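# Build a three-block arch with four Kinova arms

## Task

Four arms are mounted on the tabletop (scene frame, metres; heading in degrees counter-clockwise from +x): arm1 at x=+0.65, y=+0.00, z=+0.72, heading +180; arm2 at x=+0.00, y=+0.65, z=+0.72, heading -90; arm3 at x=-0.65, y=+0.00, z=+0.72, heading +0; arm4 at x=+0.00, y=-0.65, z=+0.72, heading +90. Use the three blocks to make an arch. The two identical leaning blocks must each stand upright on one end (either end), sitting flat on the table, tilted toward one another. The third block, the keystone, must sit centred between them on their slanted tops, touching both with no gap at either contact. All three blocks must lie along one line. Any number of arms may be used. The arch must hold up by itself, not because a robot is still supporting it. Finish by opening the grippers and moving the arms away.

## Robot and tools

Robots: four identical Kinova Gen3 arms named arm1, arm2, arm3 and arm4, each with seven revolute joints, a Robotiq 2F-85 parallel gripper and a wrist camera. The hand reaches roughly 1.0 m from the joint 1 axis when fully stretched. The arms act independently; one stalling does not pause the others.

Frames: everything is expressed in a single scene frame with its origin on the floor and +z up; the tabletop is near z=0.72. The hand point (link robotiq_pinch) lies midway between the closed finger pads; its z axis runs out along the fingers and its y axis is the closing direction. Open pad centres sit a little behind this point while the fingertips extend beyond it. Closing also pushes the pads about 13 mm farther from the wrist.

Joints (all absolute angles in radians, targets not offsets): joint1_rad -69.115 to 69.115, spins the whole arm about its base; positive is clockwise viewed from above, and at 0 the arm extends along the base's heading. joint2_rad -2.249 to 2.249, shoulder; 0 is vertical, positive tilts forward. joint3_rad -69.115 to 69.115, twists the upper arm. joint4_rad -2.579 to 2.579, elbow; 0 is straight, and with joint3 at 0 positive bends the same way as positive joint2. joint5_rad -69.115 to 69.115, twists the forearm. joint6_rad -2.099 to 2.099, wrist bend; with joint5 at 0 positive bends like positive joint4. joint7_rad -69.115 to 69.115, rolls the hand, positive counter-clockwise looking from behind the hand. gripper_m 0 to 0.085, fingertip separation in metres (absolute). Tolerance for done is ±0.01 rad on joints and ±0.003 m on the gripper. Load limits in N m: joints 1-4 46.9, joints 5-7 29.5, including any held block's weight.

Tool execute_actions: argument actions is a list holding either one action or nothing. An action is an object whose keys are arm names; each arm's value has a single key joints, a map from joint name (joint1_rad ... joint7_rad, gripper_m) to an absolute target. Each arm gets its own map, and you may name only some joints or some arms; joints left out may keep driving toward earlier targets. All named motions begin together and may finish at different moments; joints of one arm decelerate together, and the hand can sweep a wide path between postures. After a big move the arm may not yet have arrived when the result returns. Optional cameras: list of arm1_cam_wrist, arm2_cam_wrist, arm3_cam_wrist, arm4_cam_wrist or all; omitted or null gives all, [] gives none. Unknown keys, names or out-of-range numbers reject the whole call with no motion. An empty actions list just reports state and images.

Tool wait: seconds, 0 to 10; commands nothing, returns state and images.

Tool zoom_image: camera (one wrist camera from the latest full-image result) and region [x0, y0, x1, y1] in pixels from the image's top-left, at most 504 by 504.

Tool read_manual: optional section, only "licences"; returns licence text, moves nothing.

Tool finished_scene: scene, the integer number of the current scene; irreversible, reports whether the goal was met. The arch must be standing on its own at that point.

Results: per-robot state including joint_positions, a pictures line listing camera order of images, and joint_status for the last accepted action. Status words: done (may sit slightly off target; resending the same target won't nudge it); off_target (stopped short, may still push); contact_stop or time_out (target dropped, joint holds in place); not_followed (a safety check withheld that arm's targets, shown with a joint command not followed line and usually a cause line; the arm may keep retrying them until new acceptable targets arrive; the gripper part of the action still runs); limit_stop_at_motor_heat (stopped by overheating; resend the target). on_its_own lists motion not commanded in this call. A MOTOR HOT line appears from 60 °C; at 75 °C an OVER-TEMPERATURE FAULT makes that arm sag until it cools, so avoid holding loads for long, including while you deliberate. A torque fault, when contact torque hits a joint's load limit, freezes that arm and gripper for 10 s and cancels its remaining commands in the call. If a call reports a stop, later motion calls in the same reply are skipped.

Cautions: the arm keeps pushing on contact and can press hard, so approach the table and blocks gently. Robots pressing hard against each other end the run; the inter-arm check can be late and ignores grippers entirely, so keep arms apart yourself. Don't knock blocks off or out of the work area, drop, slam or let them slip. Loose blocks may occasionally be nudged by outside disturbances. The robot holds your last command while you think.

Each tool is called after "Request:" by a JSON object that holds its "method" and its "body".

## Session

Request:
{"method": "execute_actions", "body": {"actions": []}}

Scene clock: 0.00 s.
arm1.joint_positions: joint1_rad=-0.011 joint2_rad=-0.400 joint3_rad=-0.074 joint4_rad=+1.514 joint5_rad=-0.031 joint6_rad=+2.022 joint7_rad=+1.476 gripper_m=+0.085
arm1.joint_status: not commanded
arm1.hand: x=+0.5300 y=+0.0013 z=+1.2559 quat_wxyz=(-0.002, -1.000, -0.004, +0.000) (m; scene frame)
arm2.joint_positions: joint1_rad=-0.009 joint2_rad=-0.397 joint3_rad=-0.073 joint4_rad=+1.513 joint5_rad=-0.029 joint6_rad=+2.026 joint7_rad=+1.479 gripper_m=+0.085
arm2.joint_status: not commanded
arm2.hand: x=+0.0059 y=+0.5361 z=+1.2513 quat_wxyz=(+0.002, -0.700, -0.714, +0.007) (m; scene frame)
arm3.joint_positions: joint1_rad=-0.010 joint2_rad=-0.394 joint3_rad=-0.079 joint4_rad=+1.511 joint5_rad=-0.030 joint6_rad=+2.023 joint7_rad=+1.475 gripper_m=+0.085
arm3.joint_status: not commanded
arm3.hand: x=-0.5303 y=+0.0025 z=+1.2566 quat_wxyz=(+0.001, +0.016, -1.000, +0.000) (m; scene frame)
arm4.joint_positions: joint1_rad=-0.007 joint2_rad=-0.397 joint3_rad=-0.074 joint4_rad=+1.513 joint5_rad=-0.034 joint6_rad=+2.022 joint7_rad=+1.476 gripper_m=+0.085
arm4.joint_status: not commanded
arm4.hand: x=+0.0052 y=-0.5314 z=+1.3163 quat_wxyz=(+0.000, +0.691, -0.723, -0.002) (m; scene frame)
pictures: arm1_cam_wrist, arm2_cam_wrist, arm3_cam_wrist, arm4_cam_wrist
Images, in order (width x height): arm1_cam_wrist 504x504, arm2_cam_wrist 504x504, arm3_cam_wrist 504x504, arm4_cam_wrist 504x504.

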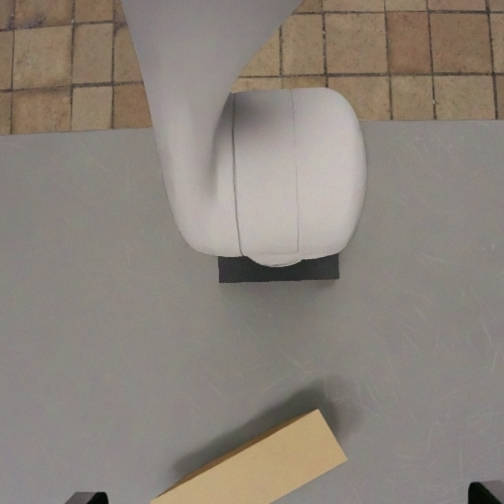

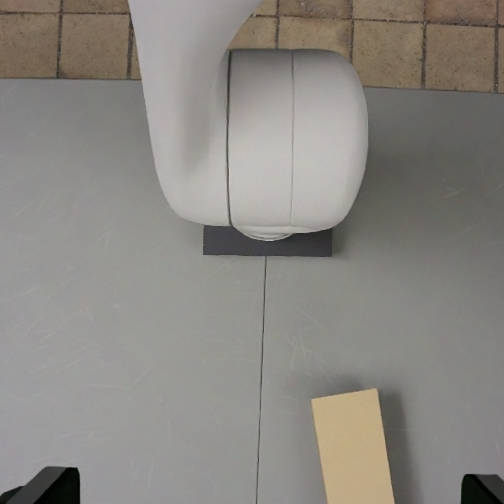

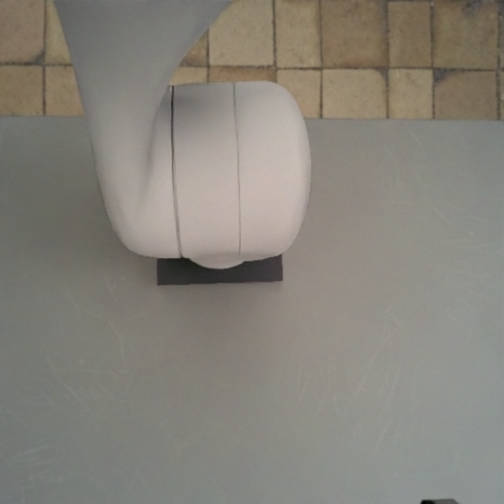

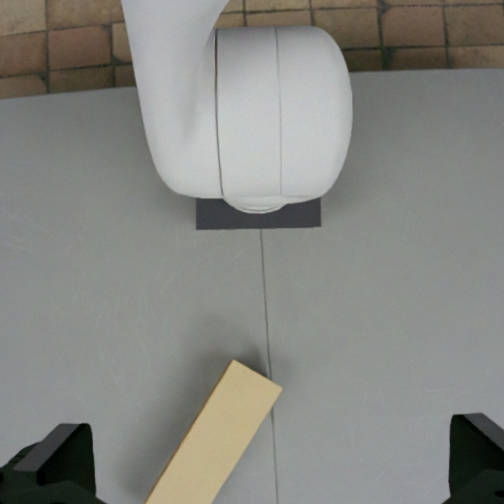

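Request:
{"method": "execute_actions", "body": {"actions": [{"arm1":{"joints":{"joint1_rad":0,"joint2_rad":0.2,"joint3_rad":0,"joint4_rad":1.1,"joint5_rad":0,"joint6_rad":1.8416,"joint7_rad":1.5708}},"arm2":{"joints":{"joint1_rad":0,"joint2_rad":0.2,"joint3_rad":0,"joint4_rad":1.1,"joint5_rad":0,"joint6_rad":1.8416,"joint7_rad":1.5708}},"arm3":{"joints":{"joint1_rad":0,"joint2_rad":-0.6,"joint3_rad":0,"joint4_rad":2.0,"joint5_rad":0,"joint6_rad":0.7,"joint7_rad":1.5708}},"arm4":{"joints":{"joint1_rad":0,"joint2_rad":0.2,"joint3_rad":0,"joint4_rad":1.1,"joint5_rad":0,"joint6_rad":1.8416,"joint7_rad":1.5708}}}]}}

Scene clock: 2.43 s.
arm1.joint_positions: joint1_rad=+0.000 joint2_rad=+0.200 joint3_rad=+0.000 joint4_rad=+1.100 joint5_rad=+0.000 joint6_rad=+1.842 joint7_rad=+1.571 gripper_m=+0.085
arm1.joint_status: all done
arm1.hand: x=+0.2635 y=+0.0227 z=+1.2250 quat_wxyz=(-0.002, -1.000, -0.005, -0.002) (m; scene frame)
arm2.joint_positions: joint1_rad=+0.000 joint2_rad=+0.200 joint3_rad=+0.000 joint4_rad=+1.100 joint5_rad=+0.000 joint6_rad=+1.842 joint7_rad=+1.571 gripper_m=+0.085
arm2.joint_status: all done
arm2.hand: x=-0.0117 y=+0.2684 z=+1.2235 quat_wxyz=(+0.001, -0.699, -0.715, +0.006) (m; scene frame)
arm3.joint_positions: joint1_rad=+0.000 joint2_rad=-0.600 joint3_rad=+0.000 joint4_rad=+2.000 joint5_rad=+0.000 joint6_rad=+0.700 joint7_rad=+1.571 gripper_m=+0.085
arm3.joint_status: all done
arm3.hand: x=-0.3096 y=-0.0155 z=+1.2848 quat_wxyz=(-0.497, +0.013, -0.868, -0.009) (m; scene frame)
arm4.joint_positions: joint1_rad=+0.000 joint2_rad=+0.200 joint3_rad=+0.000 joint4_rad=+1.100 joint5_rad=+0.000 joint6_rad=+1.842 joint7_rad=+1.571 gripper_m=+0.085
arm4.joint_status: all done
arm4.hand: x=+0.0402 y=-0.2667 z=+1.2865 quat_wxyz=(+0.000, +0.693, -0.721, +0.000) (m; scene frame)
pictures: arm1_cam_wrist, arm2_cam_wrist, arm3_cam_wrist, arm4_cam_wrist
Images, in order (width x height): arm1_cam_wrist 504x504, arm2_cam_wrist 504x504, arm3_cam_wrist 504x504, arm4_cam_wrist 504x504.

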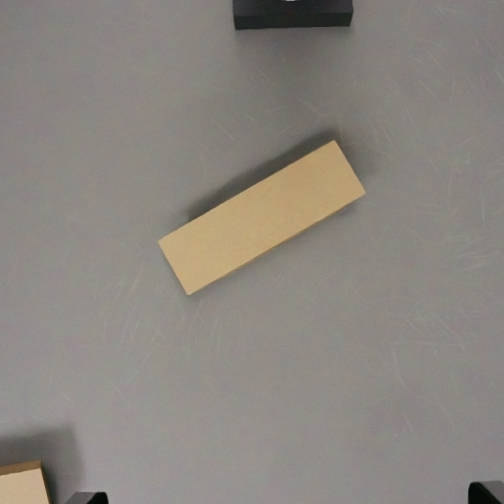

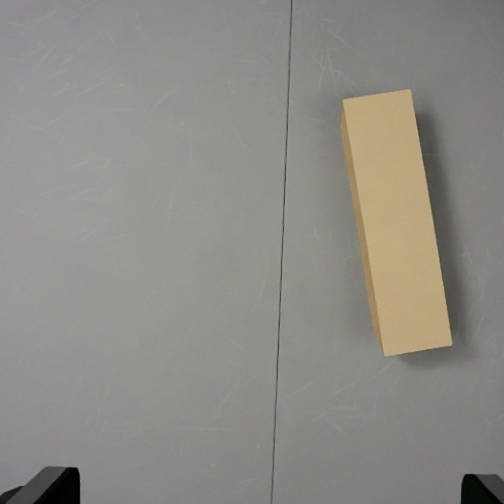

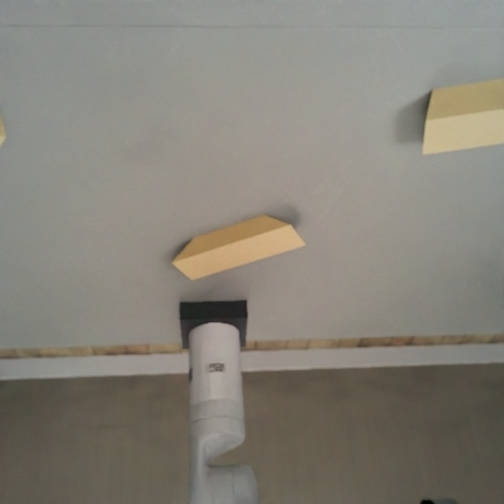

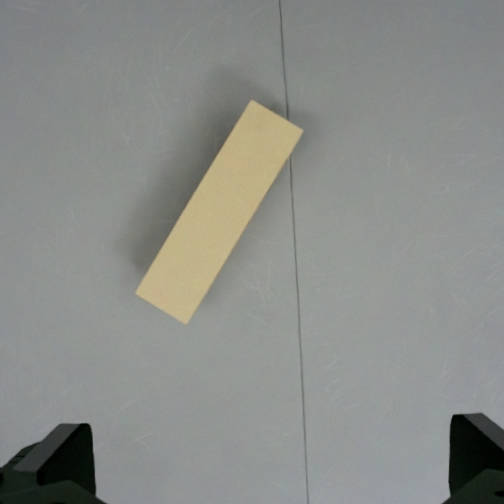

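Request:
{"method": "execute_actions", "body": {"actions": [{"arm1":{"joints":{"joint1_rad":0.044,"joint2_rad":0.359,"joint4_rad":2.4075,"joint6_rad":0.375,"joint7_rad":0.536}},"arm2":{"joints":{"joint1_rad":-0.376,"joint2_rad":0.411,"joint4_rad":2.2712,"joint6_rad":0.4595,"joint7_rad":1.382}},"arm3":{"joints":{"joint4_rad":2.57,"joint6_rad":-0.24}},"arm4":{"joints":{"joint1_rad":0.14,"joint2_rad":0.6154,"joint4_rad":2.2633,"joint6_rad":0.263,"joint7_rad":1.135}}}]}}

Scene clock: 5.73 s.
arm1.joint_positions: joint1_rad=+0.044 joint2_rad=+0.359 joint3_rad=+0.000 joint4_rad=+2.407 joint5_rad=+0.000 joint6_rad=+0.375 joint7_rad=+0.536 gripper_m=+0.085
arm1.joint_status: all done
arm1.hand: x=+0.3897 y=+0.0340 z=+0.8304 quat_wxyz=(-0.001, -0.861, +0.509, -0.003) (m; scene frame)
arm2.joint_positions: joint1_rad=-0.376 joint2_rad=+0.411 joint3_rad=+0.000 joint4_rad=+2.271 joint5_rad=+0.000 joint6_rad=+0.460 joint7_rad=+1.382 gripper_m=+0.085
arm2.joint_status: all done
arm2.hand: x=+0.0970 y=+0.3595 z=+0.8292 quat_wxyz=(+0.002, -0.629, -0.777, +0.006) (m; scene frame)
arm3.joint_positions: joint1_rad=+0.000 joint2_rad=-0.600 joint3_rad=+0.000 joint4_rad=+2.570 joint5_rad=+0.000 joint6_rad=-0.240 joint7_rad=+1.571 gripper_m=+0.085
arm3.joint_status: all done
arm3.hand: x=-0.2912 y=-0.0147 z=+1.2170 quat_wxyz=(-0.648, +0.011, -0.762, -0.012) (m; scene frame)
arm4.joint_positions: joint1_rad=+0.140 joint2_rad=+0.615 joint3_rad=+0.000 joint4_rad=+2.263 joint5_rad=+0.000 joint6_rad=+0.263 joint7_rad=+1.135 gripper_m=+0.085
arm4.joint_status: all done
arm4.hand: x=+0.0823 y=-0.3370 z=+0.8300 quat_wxyz=(+0.000, +0.460, -0.888, +0.000) (m; scene frame)
pictures: arm1_cam_wrist, arm2_cam_wrist, arm3_cam_wrist, arm4_cam_wrist
Images, in order (width x height): arm1_cam_wrist 504x504, arm2_cam_wrist 504x504, arm3_cam_wrist 504x504, arm4_cam_wrist 504x504.

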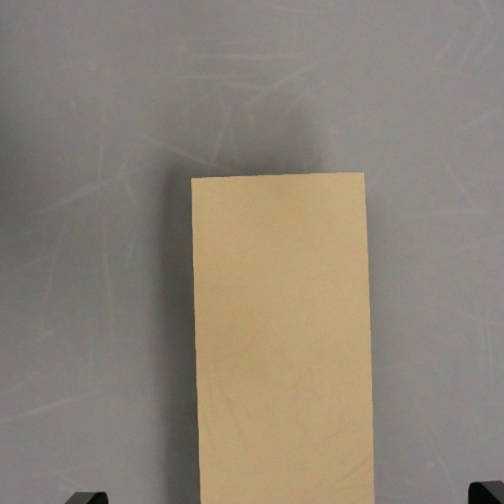

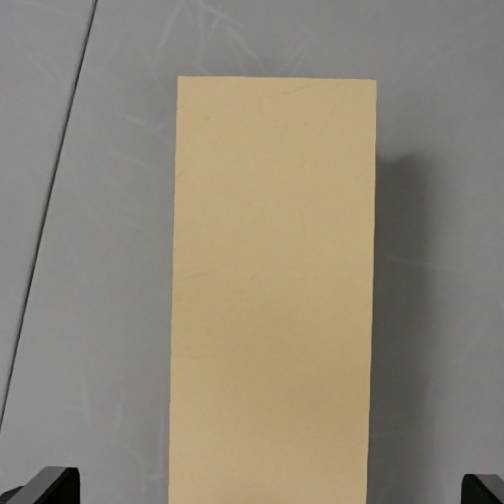

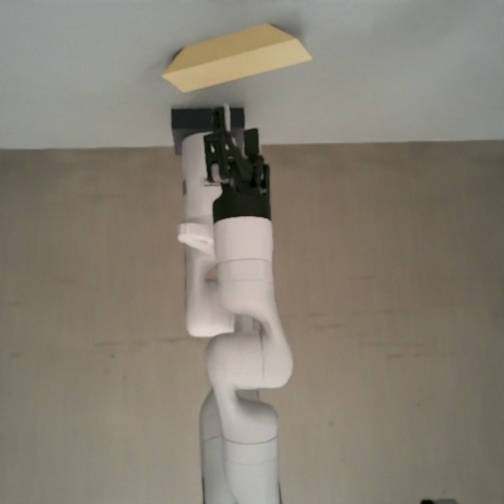

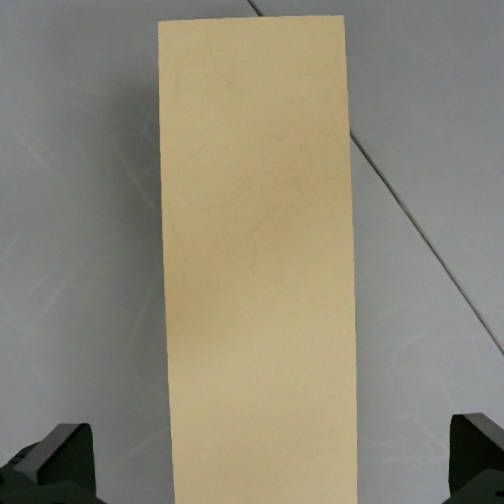

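Request:
{"method": "execute_actions", "body": {"actions": [{"arm1":{"joints":{"joint2_rad":0.662,"joint4_rad":2.4658,"joint6_rad":0.0138}},"arm2":{"joints":{"joint2_rad":0.6534,"joint4_rad":2.3229,"joint6_rad":0.1653}},"arm4":{"joints":{"joint1_rad":0.15,"joint2_rad":0.8606,"joint6_rad":0.0177}}}], "cameras": []}}

Request:
{"method": "execute_actions", "body": {"actions": [{"arm1":{"joints":{"gripper_m":0.04}},"arm2":{"joints":{"gripper_m":0.04}},"arm4":{"joints":{"gripper_m":0.04}}}], "cameras": []}}

Request:
{"method": "execute_actions", "body": {"actions": [{"arm1":{"joints":{"joint2_rad":0.129,"joint4_rad":2.3,"joint6_rad":0.71}},"arm2":{"joints":{"joint2_rad":0.2,"joint4_rad":2.2,"joint6_rad":0.6}},"arm4":{"joints":{"joint2_rad":0.4,"joint4_rad":2.2,"joint6_rad":0.4}}}], "cameras": []}}

Request:
{"method": "execute_actions", "body": {"actions": [{"arm1":{"joints":{"joint1_rad":0,"joint2_rad":-0.1,"joint4_rad":2.0,"joint6_rad":1.2416,"joint7_rad":0.025}},"arm2":{"joints":{"joint1_rad":-0.018,"joint2_rad":0.495,"joint4_rad":2.5327,"joint6_rad":-1.457,"joint7_rad":1.56}},"arm4":{"joints":{"joint1_rad":-0.075,"joint2_rad":0.726,"joint4_rad":2.53,"joint6_rad":-1.685,"joint7_rad":1.5708}}}], "cameras": ["arm3_cam_wrist"]}}

Scene clock: 8.13 s.
arm1.joint_positions: joint1_rad=+0.044 joint2_rad=+0.662 joint3_rad=+0.000 joint4_rad=+2.466 joint5_rad=+0.000 joint6_rad=+0.014 joint7_rad=+0.536 gripper_m=+0.085
arm1.joint_status: all done
arm1.hand: x=+0.3900 y=+0.0337 z=+0.7465 quat_wxyz=(-0.001, -0.861, +0.509, -0.003) (m; scene frame)
arm2.joint_positions: joint1_rad=-0.376 joint2_rad=+0.653 joint3_rad=+0.000 joint4_rad=+2.323 joint5_rad=+0.000 joint6_rad=+0.165 joint7_rad=+1.382 gripper_m=+0.085
arm2.joint_status: all done
arm2.hand: x=+0.0963 y=+0.3589 z=+0.7493 quat_wxyz=(+0.002, -0.629, -0.777, +0.006) (m; scene frame)
arm3.joint_positions: joint1_rad=+0.000 joint2_rad=-0.600 joint3_rad=+0.000 joint4_rad=+2.570 joint5_rad=+0.000 joint6_rad=-0.240 joint7_rad=+1.571 gripper_m=+0.085
arm3.joint_status: not commanded
arm3.hand: x=-0.2912 y=-0.0147 z=+1.2170 quat_wxyz=(-0.648, +0.011, -0.762, -0.012) (m; scene frame)
arm4.joint_positions: joint1_rad=+0.150 joint2_rad=+0.861 joint3_rad=+0.000 joint4_rad=+2.263 joint5_rad=+0.000 joint6_rad=+0.018 joint7_rad=+1.135 gripper_m=+0.085
arm4.joint_status: all done
arm4.hand: x=+0.0854 y=-0.3379 z=+0.7500 quat_wxyz=(+0.000, +0.455, -0.890, +0.000) (m; scene frame)
pictures: none
No camera images: the call's "cameras" was empty. Leave "cameras" out to get every camera's image.

Scene clock: 8.97 s.
arm1.joint_positions: joint1_rad=+0.044 joint2_rad=+0.659 joint3_rad=+0.000 joint4_rad=+2.467 joint5_rad=+0.000 joint6_rad=+0.015 joint7_rad=+0.536 gripper_m=+0.058
arm1.joint_status: gripper_m off_target (ended at +0.058, target +0.040)
arm1.hand: x=+0.3900 y=+0.0337 z=+0.7472 quat_wxyz=(-0.001, -0.861, +0.509, -0.002) (m; scene frame)
arm2.joint_positions: joint1_rad=-0.376 joint2_rad=+0.651 joint3_rad=+0.000 joint4_rad=+2.323 joint5_rad=+0.000 joint6_rad=+0.166 joint7_rad=+1.382 gripper_m=+0.058
arm2.joint_status: gripper_m off_target (ended at +0.058, target +0.040)
arm2.hand: x=+0.0964 y=+0.3589 z=+0.7499 quat_wxyz=(+0.001, -0.629, -0.777, +0.006) (m; scene frame)
arm3.joint_positions: joint1_rad=+0.000 joint2_rad=-0.600 joint3_rad=+0.000 joint4_rad=+2.570 joint5_rad=+0.000 joint6_rad=-0.240 joint7_rad=+1.571 gripper_m=+0.085
arm3.joint_status: not commanded
arm3.hand: x=-0.2912 y=-0.0147 z=+1.2170 quat_wxyz=(-0.648, +0.011, -0.762, -0.012) (m; scene frame)
arm4.joint_positions: joint1_rad=+0.150 joint2_rad=+0.859 joint3_rad=+0.000 joint4_rad=+2.264 joint5_rad=+0.000 joint6_rad=+0.018 joint7_rad=+1.135 gripper_m=+0.058
arm4.joint_status: gripper_m off_target (ended at +0.058, target +0.040)
arm4.hand: x=+0.0853 y=-0.3376 z=+0.7506 quat_wxyz=(+0.000, +0.456, -0.890, +0.000) (m; scene frame)
pictures: none
No camera images: the call's "cameras" was empty. Leave "cameras" out to get every camera's image.

Scene clock: 10.87 s.
arm1.joint_positions: joint1_rad=+0.044 joint2_rad=+0.130 joint3_rad=+0.000 joint4_rad=+2.301 joint5_rad=+0.000 joint6_rad=+0.710 joint7_rad=+0.536 gripper_m=+0.058
arm1.joint_status: all done
arm1.hand: x=+0.3923 y=+0.0342 z=+0.9080 quat_wxyz=(-0.001, -0.861, +0.509, -0.002) (m; scene frame)
arm2.joint_positions: joint1_rad=-0.376 joint2_rad=+0.202 joint3_rad=+0.000 joint4_rad=+2.202 joint5_rad=+0.000 joint6_rad=+0.600 joint7_rad=+1.382 gripper_m=+0.058
arm2.joint_status: all done
arm2.hand: x=+0.1099 y=+0.3313 z=+0.9080 quat_wxyz=(-0.059, -0.627, -0.775, +0.038) (m; scene frame)
arm3.joint_positions: joint1_rad=+0.000 joint2_rad=-0.600 joint3_rad=+0.000 joint4_rad=+2.570 joint5_rad=+0.000 joint6_rad=-0.240 joint7_rad=+1.571 gripper_m=+0.085
arm3.joint_status: not commanded
arm3.hand: x=-0.2912 y=-0.0147 z=+1.2170 quat_wxyz=(-0.648, +0.011, -0.762, -0.012) (m; scene frame)
arm4.joint_positions: joint1_rad=+0.150 joint2_rad=+0.402 joint3_rad=+0.000 joint4_rad=+2.201 joint5_rad=+0.000 joint6_rad=+0.400 joint7_rad=+1.135 gripper_m=+0.058
arm4.joint_status: all done
arm4.hand: x=+0.0938 y=-0.2945 z=+0.9103 quat_wxyz=(-0.042, +0.454, -0.888, -0.054) (m; scene frame)
pictures: none
No camera images: the call's "cameras" was empty. Leave "cameras" out to get every camera's image.

Scene clock: 13.30 s.
arm1.joint_positions: joint1_rad=+0.000 joint2_rad=-0.099 joint3_rad=+0.000 joint4_rad=+2.001 joint5_rad=+0.000 joint6_rad=+1.242 joint7_rad=+0.025 gripper_m=+0.058
arm1.joint_status: all done
arm1.hand: x=+0.3955 y=+0.0234 z=+1.0456 quat_wxyz=(+0.000, -0.719, +0.695, -0.003) (m; scene frame)
arm2.joint_positions: joint1_rad=-0.018 joint2_rad=+0.498 joint3_rad=+0.000 joint4_rad=+2.535 joint5_rad=+0.000 joint6_rad=-1.454 joint7_rad=+1.560 gripper_m=+0.058
arm2.joint_status: all done
arm2.hand: x=+0.0005 y=+0.1074 z=+1.0940 quat_wxyz=(-0.510, -0.490, -0.510, +0.489) (m; scene frame)
arm3.joint_positions: joint1_rad=+0.000 joint2_rad=-0.600 joint3_rad=+0.000 joint4_rad=+2.570 joint5_rad=+0.000 joint6_rad=-0.240 joint7_rad=+1.571 gripper_m=+0.085
arm3.joint_status: not commanded
arm3.hand: x=-0.2912 y=-0.0147 z=+1.2170 quat_wxyz=(-0.648, +0.011, -0.762, -0.012) (m; scene frame)
arm4.joint_positions: joint1_rad=-0.075 joint2_rad=+0.729 joint3_rad=+0.000 joint4_rad=+2.532 joint5_rad=+0.000 joint6_rad=-1.682 joint7_rad=+1.571 gripper_m=+0.058
arm4.joint_status: all done
arm4.hand: x=+0.0052 y=-0.0972 z=+1.1005 quat_wxyz=(-0.489, +0.511, -0.493, -0.507) (m; scene frame)
pictures: arm3_cam_wrist
Images, in order (width x height): arm3_cam_wrist 504x504.

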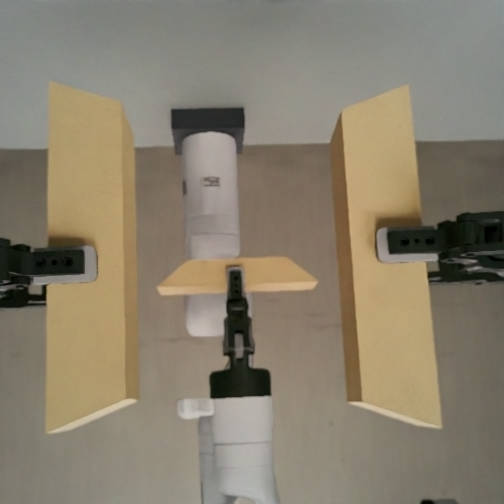

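Request:
{"method": "execute_actions", "body": {"actions": [{"arm2":{"joints":{"joint2_rad":1.137,"joint4_rad":2.473,"joint6_rad":-1.699}},"arm3":{"joints":{"joint1_rad":0.04,"joint2_rad":-0.3,"joint6_rad":-0.24}},"arm4":{"joints":{"joint2_rad":1.285,"joint4_rad":2.394,"joint6_rad":-1.767}},"arm1":{"joints":{"joint2_rad":0.3,"joint4_rad":1.45,"joint6_rad":1.39}}}], "cameras": []}}

Request:
{"method": "execute_actions", "body": {"actions": [{"arm1":{"joints":{"joint1_rad":-0.034,"joint2_rad":0.923,"joint4_rad":0.732,"joint6_rad":1.482,"joint7_rad":-0.008}},"arm2":{"joints":{"joint2_rad":1.151,"joint4_rad":2.468,"joint6_rad":-1.705}},"arm4":{"joints":{"joint2_rad":1.297,"joint4_rad":2.387,"joint6_rad":-1.769}}}], "cameras": ["arm3_cam_wrist"]}}

Scene clock: 15.87 s.
arm1.joint_positions: joint1_rad=+0.000 joint2_rad=+0.301 joint3_rad=+0.000 joint4_rad=+1.451 joint5_rad=+0.000 joint6_rad=+1.390 joint7_rad=+0.025 gripper_m=+0.058
arm1.joint_status: all done
arm1.hand: x=+0.2166 y=+0.0216 z=+1.0735 quat_wxyz=(+0.000, -0.719, +0.695, -0.003) (m; scene frame)
arm2.joint_positions: joint1_rad=-0.018 joint2_rad=+1.140 joint3_rad=+0.000 joint4_rad=+2.474 joint5_rad=+0.000 joint6_rad=-1.696 joint7_rad=+1.560 gripper_m=+0.058
arm2.joint_status: all done
arm2.hand: x=-0.0027 y=+0.1199 z=+0.8292 quat_wxyz=(-0.416, -0.567, -0.588, +0.401) (m; scene frame)
arm3.joint_positions: joint1_rad=+0.040 joint2_rad=-0.300 joint3_rad=+0.000 joint4_rad=+2.570 joint5_rad=+0.000 joint6_rad=-0.240 joint7_rad=+1.571 gripper_m=+0.085
arm3.joint_status: all done
arm3.hand: x=-0.2563 y=-0.0290 z=+1.1028 quat_wxyz=(-0.527, -0.004, -0.850, +0.001) (m; scene frame)
arm4.joint_positions: joint1_rad=-0.075 joint2_rad=+1.288 joint3_rad=+0.000 joint4_rad=+2.395 joint5_rad=+0.000 joint6_rad=-1.764 joint7_rad=+1.571 gripper_m=+0.058
arm4.joint_status: all done
arm4.hand: x=+0.0057 y=-0.1166 z=+0.8432 quat_wxyz=(-0.398, +0.589, -0.569, -0.413) (m; scene frame)
pictures: none
No camera images: the call's "cameras" was empty. Leave "cameras" out to get every camera's image.

Scene clock: 18.00 s.
arm1.joint_positions: joint1_rad=-0.034 joint2_rad=+0.924 joint3_rad=+0.000 joint4_rad=+0.733 joint5_rad=+0.000 joint6_rad=+1.482 joint7_rad=-0.008 gripper_m=+0.058
arm1.joint_status: all done
arm1.hand: x=+0.0010 y=-0.0031 z=+0.9538 quat_wxyz=(-0.001, -0.720, +0.694, -0.002) (m; scene frame)
arm2.joint_positions: joint1_rad=-0.018 joint2_rad=+1.154 joint3_rad=+0.000 joint4_rad=+2.469 joint5_rad=+0.000 joint6_rad=-1.702 joint7_rad=+1.560 gripper_m=+0.058
arm2.joint_status: all done
arm2.hand: x=-0.0028 y=+0.1203 z=+0.8242 quat_wxyz=(-0.415, -0.567, -0.588, +0.400) (m; scene frame)
arm3.joint_positions: joint1_rad=+0.040 joint2_rad=-0.300 joint3_rad=+0.000 joint4_rad=+2.570 joint5_rad=+0.000 joint6_rad=-0.240 joint7_rad=+1.571 gripper_m=+0.085
arm3.joint_status: not commanded
arm3.hand: x=-0.2563 y=-0.0290 z=+1.1028 quat_wxyz=(-0.527, -0.004, -0.850, +0.001) (m; scene frame)
arm4.joint_positions: joint1_rad=-0.075 joint2_rad=+1.300 joint3_rad=+0.000 joint4_rad=+2.388 joint5_rad=+0.000 joint6_rad=-1.766 joint7_rad=+1.571 gripper_m=+0.058
arm4.joint_status: all done
arm4.hand: x=+0.0057 y=-0.1169 z=+0.8383 quat_wxyz=(-0.398, +0.590, -0.569, -0.412) (m; scene frame)
pictures: arm3_cam_wrist
Images, in order (width x height): arm3_cam_wrist 504x504.

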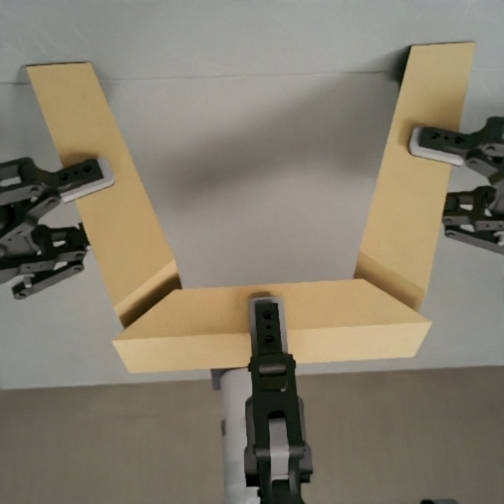

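Request:
{"method": "execute_actions", "body": {"actions": [{"arm1":{"joints":{"joint2_rad":0.9285,"joint4_rad":0.769,"joint6_rad":1.439}},"arm2":{"joints":{"joint2_rad":1.163,"joint4_rad":2.465,"joint6_rad":-1.710}},"arm4":{"joints":{"joint2_rad":1.308,"joint4_rad":2.382,"joint6_rad":-1.773}}}], "cameras": ["arm3_cam_wrist","arm1_cam_wrist"]}}

Request:
{"method": "zoom_image", "body": {"camera": "arm3_cam_wrist", "region": [80,230,220,370]}}

Request:
{"method": "zoom_image", "body": {"camera": "arm3_cam_wrist", "region": [320,220,460,360]}}

Scene clock: 19.03 s.
arm1.joint_positions: joint1_rad=-0.034 joint2_rad=+0.930 joint3_rad=+0.000 joint4_rad=+0.770 joint5_rad=+0.000 joint6_rad=+1.439 joint7_rad=-0.008 gripper_m=+0.058
arm1.joint_status: all done
arm1.hand: x=+0.0009 y=-0.0032 z=+0.9386 quat_wxyz=(-0.001, -0.720, +0.694, -0.002) (m; scene frame)
arm2.joint_positions: joint1_rad=-0.018 joint2_rad=+1.165 joint3_rad=+0.000 joint4_rad=+2.466 joint5_rad=+0.000 joint6_rad=-1.708 joint7_rad=+1.560 gripper_m=+0.058
arm2.joint_status: all done
arm2.hand: x=-0.0028 y=+0.1210 z=+0.8204 quat_wxyz=(-0.414, -0.568, -0.589, +0.399) (m; scene frame)
arm3.joint_positions: joint1_rad=+0.040 joint2_rad=-0.300 joint3_rad=+0.000 joint4_rad=+2.570 joint5_rad=+0.000 joint6_rad=-0.240 joint7_rad=+1.571 gripper_m=+0.085
arm3.joint_status: not commanded
arm3.hand: x=-0.2563 y=-0.0290 z=+1.1028 quat_wxyz=(-0.527, -0.004, -0.850, +0.001) (m; scene frame)
arm4.joint_positions: joint1_rad=-0.075 joint2_rad=+1.311 joint3_rad=+0.000 joint4_rad=+2.383 joint5_rad=+0.000 joint6_rad=-1.770 joint7_rad=+1.571 gripper_m=+0.058
arm4.joint_status: all done
arm4.hand: x=+0.0057 y=-0.1175 z=+0.8342 quat_wxyz=(-0.397, +0.590, -0.570, -0.412) (m; scene frame)
pictures: arm1_cam_wrist, arm3_cam_wrist
Images, in order (width x height): arm1_cam_wrist 504x504, arm3_cam_wrist 504x504.

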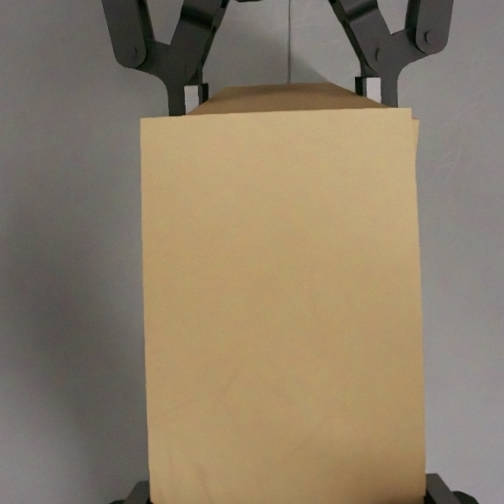

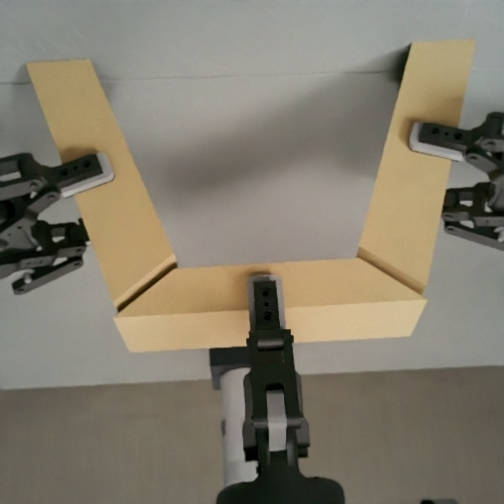

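Region (80, 230, 220, 370) of arm3_cam_wrist's 504x504 image, scaled by 3.600.

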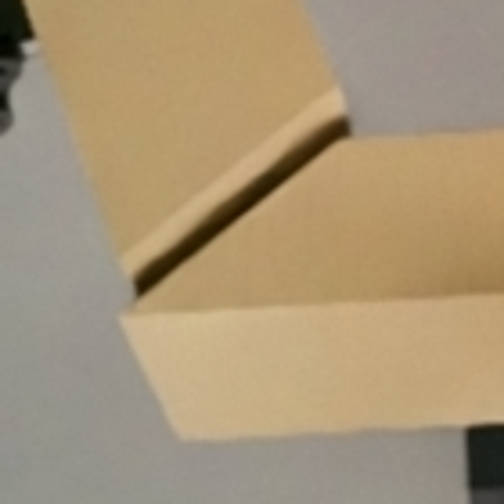

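Region (320, 220, 460, 360) of arm3_cam_wrist's 504x504 image, scaled by 3.600.

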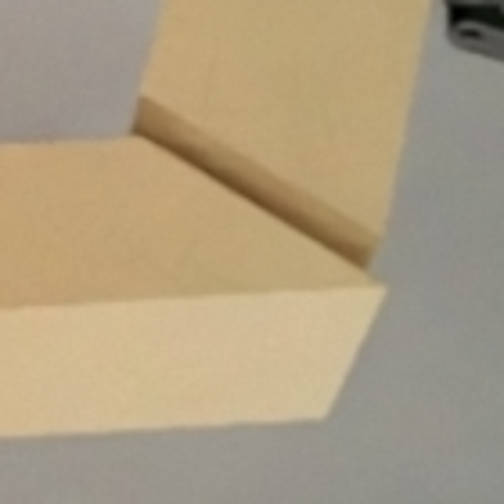

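Spacing is good. Keystone −x 2.5 mm, down 5; seat the legs.

Request:
{"method": "execute_actions", "body": {"actions": [{"arm1":{"joints":{"joint2_rad":0.9385,"joint4_rad":0.7645,"joint6_rad":1.4335}},"arm2":{"joints":{"joint2_rad":1.169,"joint4_rad":2.464,"joint6_rad":-1.712}},"arm4":{"joints":{"joint2_rad":1.319,"joint4_rad":2.376,"joint6_rad":-1.776}}}], "cameras": ["arm3_cam_wrist","arm1_cam_wrist"]}}

Request:
{"method": "zoom_image", "body": {"camera": "arm3_cam_wrist", "region": [80,230,220,370]}}

Request:
{"method": "zoom_image", "body": {"camera": "arm3_cam_wrist", "region": [320,220,460,360]}}

Scene clock: 19.87 s.
arm1.joint_positions: joint1_rad=-0.034 joint2_rad=+0.940 joint3_rad=+0.000 joint4_rad=+0.765 joint5_rad=+0.000 joint6_rad=+1.434 joint7_rad=-0.008 gripper_m=+0.058
arm1.joint_status: all done
arm1.hand: x=-0.0013 y=-0.0033 z=+0.9335 quat_wxyz=(-0.001, -0.720, +0.694, -0.002) (m; scene frame)
arm2.joint_positions: joint1_rad=-0.018 joint2_rad=+1.168 joint3_rad=+0.000 joint4_rad=+2.465 joint5_rad=+0.000 joint6_rad=-1.712 joint7_rad=+1.560 gripper_m=+0.058
arm2.joint_status: all done
arm2.hand: x=-0.0028 y=+0.1208 z=+0.8202 quat_wxyz=(-0.415, -0.567, -0.589, +0.400) (m; scene frame)
arm3.joint_positions: joint1_rad=+0.040 joint2_rad=-0.300 joint3_rad=+0.000 joint4_rad=+2.570 joint5_rad=+0.000 joint6_rad=-0.240 joint7_rad=+1.571 gripper_m=+0.085
arm3.joint_status: not commanded
arm3.hand: x=-0.2563 y=-0.0290 z=+1.1028 quat_wxyz=(-0.527, -0.004, -0.850, +0.001) (m; scene frame)
arm4.joint_positions: joint1_rad=-0.075 joint2_rad=+1.318 joint3_rad=+0.000 joint4_rad=+2.378 joint5_rad=+0.000 joint6_rad=-1.777 joint7_rad=+1.570 gripper_m=+0.058
arm4.joint_status: all done
arm4.hand: x=+0.0057 y=-0.1166 z=+0.8334 quat_wxyz=(-0.398, +0.589, -0.569, -0.414) (m; scene frame)
pictures: arm1_cam_wrist, arm3_cam_wrist
Images, in order (width x height): arm1_cam_wrist 504x504, arm3_cam_wrist 504x504.

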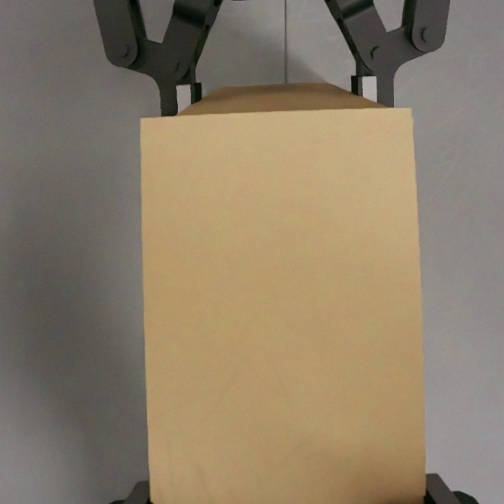

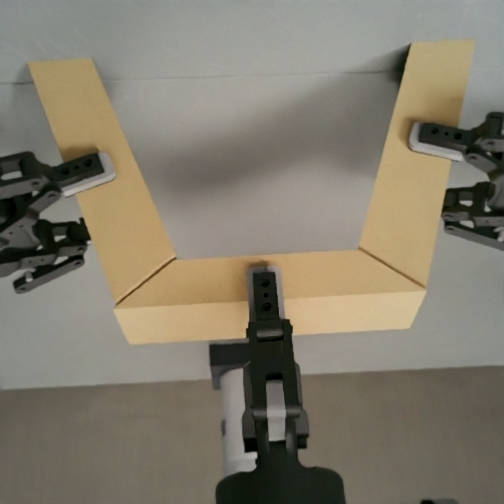

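Region (80, 230, 220, 370) of arm3_cam_wrist's 504x504 image, scaled by 3.600.

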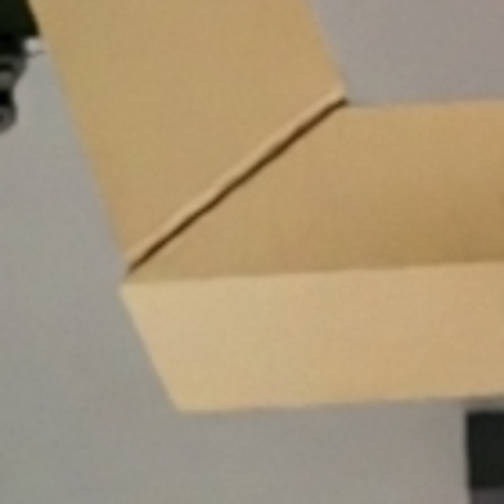

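Region (320, 220, 460, 360) of arm3_cam_wrist's 504x504 image, scaled by 3.600.

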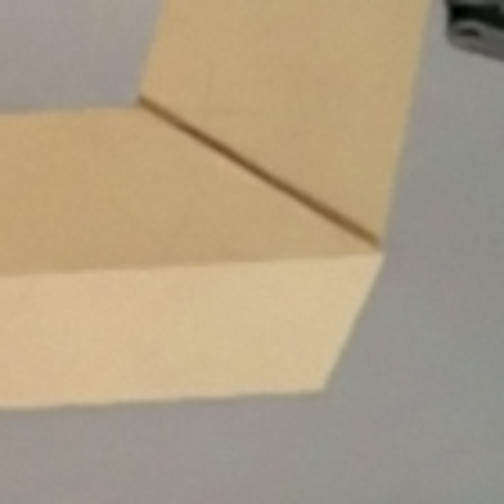

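Request:
{"method": "execute_actions", "body": {"actions": [{"arm1":{"joints":{"joint2_rad":0.941,"joint4_rad":0.767,"joint6_rad":1.4285}}}], "cameras": []}}

Request:
{"method": "execute_actions", "body": {"actions": [{"arm1":{"joints":{"gripper_m":0.085}}}], "cameras": ["arm3_cam_wrist"]}}

Request:
{"method": "execute_actions", "body": {"actions": [{"arm2":{"joints":{"gripper_m":0.085}},"arm4":{"joints":{"gripper_m":0.085}},"arm1":{"joints":{"joint4_rad":0.6,"joint6_rad":1.6}}}], "cameras": ["arm3_cam_wrist"]}}

Request:
{"method": "execute_actions", "body": {"actions": [{"arm2":{"joints":{"joint4_rad":2.575}},"arm4":{"joints":{"joint4_rad":2.5}},"arm1":{"joints":{"joint2_rad":0.8}}}], "cameras": []}}

Request:
{"method": "execute_actions", "body": {"actions": [{"arm2":{"joints":{"joint2_rad":0.5,"joint6_rad":-0.475}},"arm4":{"joints":{"joint2_rad":0.65,"joint4_rad":2.575,"joint6_rad":-0.575}},"arm1":{"joints":{"joint2_rad":0.1,"joint4_rad":1.2}}}], "cameras": ["arm3_cam_wrist","arm1_cam_wrist"]}}

Scene clock: 20.83 s.
arm1.joint_positions: joint1_rad=-0.034 joint2_rad=+0.943 joint3_rad=+0.000 joint4_rad=+0.768 joint5_rad=+0.000 joint6_rad=+1.429 joint7_rad=-0.008 gripper_m=+0.058
arm1.joint_status: all done
arm1.hand: x=-0.0017 y=-0.0033 z=+0.9311 quat_wxyz=(-0.001, -0.720, +0.694, -0.002) (m; scene frame)
arm2.joint_positions: joint1_rad=-0.018 joint2_rad=+1.168 joint3_rad=+0.000 joint4_rad=+2.465 joint5_rad=+0.000 joint6_rad=-1.712 joint7_rad=+1.560 gripper_m=+0.058
arm2.joint_status: not commanded
arm2.hand: x=-0.0028 y=+0.1209 z=+0.8202 quat_wxyz=(-0.415, -0.567, -0.589, +0.400) (m; scene frame)
arm3.joint_positions: joint1_rad=+0.040 joint2_rad=-0.300 joint3_rad=+0.000 joint4_rad=+2.570 joint5_rad=+0.000 joint6_rad=-0.240 joint7_rad=+1.571 gripper_m=+0.085
arm3.joint_status: not commanded
arm3.hand: x=-0.2563 y=-0.0290 z=+1.1028 quat_wxyz=(-0.527, -0.004, -0.850, +0.001) (m; scene frame)
arm4.joint_positions: joint1_rad=-0.075 joint2_rad=+1.318 joint3_rad=+0.000 joint4_rad=+2.378 joint5_rad=+0.000 joint6_rad=-1.777 joint7_rad=+1.570 gripper_m=+0.058
arm4.joint_status: not commanded
arm4.hand: x=+0.0057 y=-0.1166 z=+0.8334 quat_wxyz=(-0.398, +0.589, -0.569, -0.414) (m; scene frame)
pictures: none
No camera images: the call's "cameras" was empty. Leave "cameras" out to get every camera's image.

Scene clock: 21.80 s.
arm1.joint_positions: joint1_rad=-0.034 joint2_rad=+0.941 joint3_rad=+0.000 joint4_rad=+0.767 joint5_rad=+0.000 joint6_rad=+1.428 joint7_rad=-0.008 gripper_m=+0.085
arm1.joint_status: all done
arm1.hand: x=-0.0022 y=-0.0034 z=+0.9323 quat_wxyz=(-0.002, -0.720, +0.694, -0.001) (m; scene frame)
arm2.joint_positions: joint1_rad=-0.018 joint2_rad=+1.168 joint3_rad=+0.000 joint4_rad=+2.465 joint5_rad=+0.000 joint6_rad=-1.712 joint7_rad=+1.560 gripper_m=+0.058
arm2.joint_status: not commanded
arm2.hand: x=-0.0028 y=+0.1208 z=+0.8202 quat_wxyz=(-0.415, -0.567, -0.589, +0.400) (m; scene frame)
arm3.joint_positions: joint1_rad=+0.040 joint2_rad=-0.300 joint3_rad=+0.000 joint4_rad=+2.570 joint5_rad=+0.000 joint6_rad=-0.240 joint7_rad=+1.571 gripper_m=+0.085
arm3.joint_status: not commanded
arm3.hand: x=-0.2563 y=-0.0290 z=+1.1028 quat_wxyz=(-0.527, -0.004, -0.850, +0.001) (m; scene frame)
arm4.joint_positions: joint1_rad=-0.075 joint2_rad=+1.318 joint3_rad=+0.000 joint4_rad=+2.378 joint5_rad=+0.000 joint6_rad=-1.777 joint7_rad=+1.570 gripper_m=+0.058
arm4.joint_status: not commanded
arm4.hand: x=+0.0057 y=-0.1166 z=+0.8334 quat_wxyz=(-0.398, +0.589, -0.569, -0.414) (m; scene frame)
pictures: arm3_cam_wrist
Images, in order (width x height): arm3_cam_wrist 504x504.

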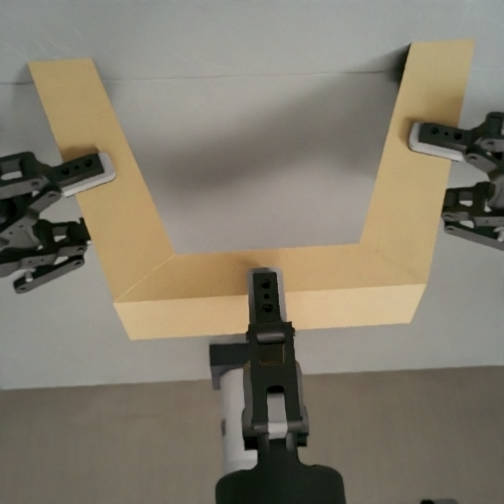

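Scene clock: 23.03 s.
arm1.joint_positions: joint1_rad=-0.034 joint2_rad=+0.941 joint3_rad=+0.000 joint4_rad=+0.600 joint5_rad=+0.000 joint6_rad=+1.600 joint7_rad=-0.008 gripper_m=+0.085
arm1.joint_status: all done
arm1.hand: x=-0.0038 y=-0.0032 z=+0.9847 quat_wxyz=(+0.000, -0.720, +0.694, -0.003) (m; scene frame)
arm2.joint_positions: joint1_rad=-0.018 joint2_rad=+1.169 joint3_rad=+0.000 joint4_rad=+2.464 joint5_rad=+0.000 joint6_rad=-1.712 joint7_rad=+1.560 gripper_m=+0.085
arm2.joint_status: all done
arm2.hand: x=-0.0029 y=+0.1206 z=+0.8198 quat_wxyz=(-0.415, -0.568, -0.588, +0.400) (m; scene frame)
arm3.joint_positions: joint1_rad=+0.040 joint2_rad=-0.300 joint3_rad=+0.000 joint4_rad=+2.570 joint5_rad=+0.000 joint6_rad=-0.240 joint7_rad=+1.571 gripper_m=+0.085
arm3.joint_status: not commanded
arm3.hand: x=-0.2563 y=-0.0290 z=+1.1028 quat_wxyz=(-0.527, -0.004, -0.850, +0.001) (m; scene frame)
arm4.joint_positions: joint1_rad=-0.075 joint2_rad=+1.319 joint3_rad=+0.000 joint4_rad=+2.376 joint5_rad=+0.000 joint6_rad=-1.776 joint7_rad=+1.571 gripper_m=+0.085
arm4.joint_status: all done
arm4.hand: x=+0.0057 y=-0.1166 z=+0.8324 quat_wxyz=(-0.398, +0.589, -0.569, -0.413) (m; scene frame)
pictures: arm3_cam_wrist
Images, in order (width x height): arm3_cam_wrist 504x504.

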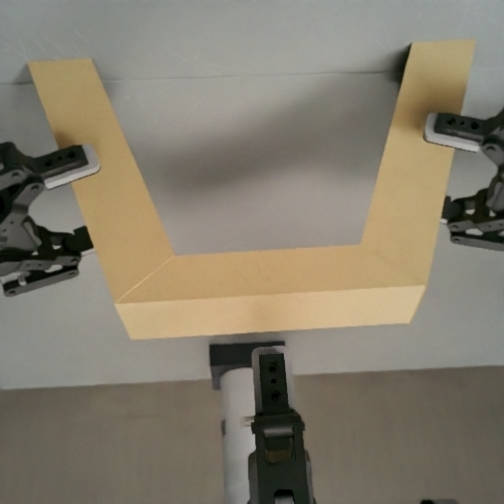

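Scene clock: 24.20 s.
arm1.joint_positions: joint1_rad=-0.034 joint2_rad=+0.800 joint3_rad=+0.000 joint4_rad=+0.600 joint5_rad=+0.000 joint6_rad=+1.600 joint7_rad=-0.008 gripper_m=+0.085
arm1.joint_status: all done
arm1.hand: x=-0.0053 y=-0.0029 z=+1.0771 quat_wxyz=(-0.051, -0.718, +0.693, +0.046) (m; scene frame)
arm2.joint_positions: joint1_rad=-0.018 joint2_rad=+1.169 joint3_rad=+0.000 joint4_rad=+2.575 joint5_rad=+0.000 joint6_rad=-1.712 joint7_rad=+1.560 gripper_m=+0.085
arm2.joint_status: all done
arm2.hand: x=-0.0047 y=+0.1639 z=+0.8059 quat_wxyz=(-0.381, -0.589, -0.610, +0.368) (m; scene frame)
arm3.joint_positions: joint1_rad=+0.040 joint2_rad=-0.300 joint3_rad=+0.000 joint4_rad=+2.570 joint5_rad=+0.000 joint6_rad=-0.240 joint7_rad=+1.571 gripper_m=+0.085
arm3.joint_status: not commanded
arm3.hand: x=-0.2563 y=-0.0290 z=+1.1028 quat_wxyz=(-0.527, -0.004, -0.850, +0.001) (m; scene frame)
arm4.joint_positions: joint1_rad=-0.075 joint2_rad=+1.319 joint3_rad=+0.000 joint4_rad=+2.500 joint5_rad=+0.000 joint6_rad=-1.776 joint7_rad=+1.571 gripper_m=+0.085
arm4.joint_status: all done
arm4.hand: x=+0.0074 y=-0.1637 z=+0.8196 quat_wxyz=(-0.362, +0.614, -0.592, -0.376) (m; scene frame)
pictures: none
No camera images: the call's "cameras" was empty. Leave "cameras" out to get every camera's image.

Scene clock: 26.33 s.
arm1.joint_positions: joint1_rad=-0.034 joint2_rad=+0.100 joint3_rad=+0.000 joint4_rad=+1.200 joint5_rad=+0.000 joint6_rad=+1.600 joint7_rad=-0.008 gripper_m=+0.085
arm1.joint_status: all done
arm1.hand: x=+0.2300 y=+0.0081 z=+1.2401 quat_wxyz=(-0.087, -0.715, +0.689, +0.080) (m; scene frame)
arm2.joint_positions: joint1_rad=-0.018 joint2_rad=+0.500 joint3_rad=+0.000 joint4_rad=+2.575 joint5_rad=+0.000 joint6_rad=-0.475 joint7_rad=+1.560 gripper_m=+0.085
arm2.joint_status: all done
arm2.hand: x=-0.0087 y=+0.2688 z=+0.8270 quat_wxyz=(-0.193, -0.670, -0.692, +0.190) (m; scene frame)
arm3.joint_positions: joint1_rad=+0.040 joint2_rad=-0.300 joint3_rad=+0.000 joint4_rad=+2.570 joint5_rad=+0.000 joint6_rad=-0.240 joint7_rad=+1.571 gripper_m=+0.085
arm3.joint_status: not commanded
arm3.hand: x=-0.2563 y=-0.0290 z=+1.1028 quat_wxyz=(-0.527, -0.004, -0.850, +0.001) (m; scene frame)
arm4.joint_positions: joint1_rad=-0.075 joint2_rad=+0.650 joint3_rad=+0.000 joint4_rad=+2.575 joint5_rad=+0.000 joint6_rad=-0.575 joint7_rad=+1.571 gripper_m=+0.085
arm4.joint_status: all done
arm4.hand: x=+0.0114 y=-0.2760 z=+0.8485 quat_wxyz=(-0.169, +0.698, -0.674, -0.175) (m; scene frame)
pictures: arm1_cam_wrist, arm3_cam_wrist
Images, in order (width x height): arm1_cam_wrist 504x504, arm3_cam_wrist 504x504.

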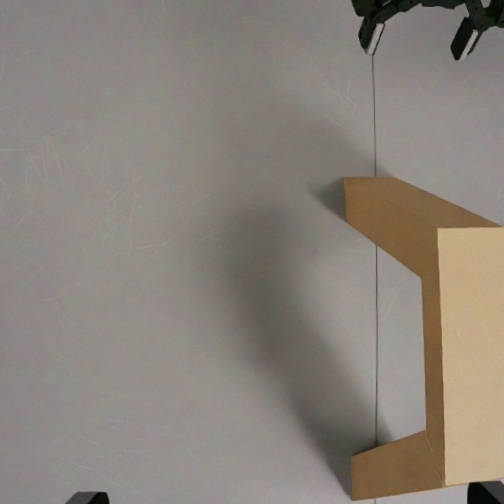

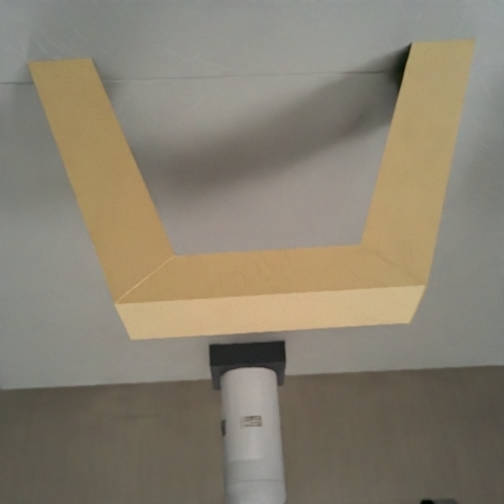

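Request:
{"method": "finished_scene", "body": {"scene": 2}}

The scene is finished: the task was done.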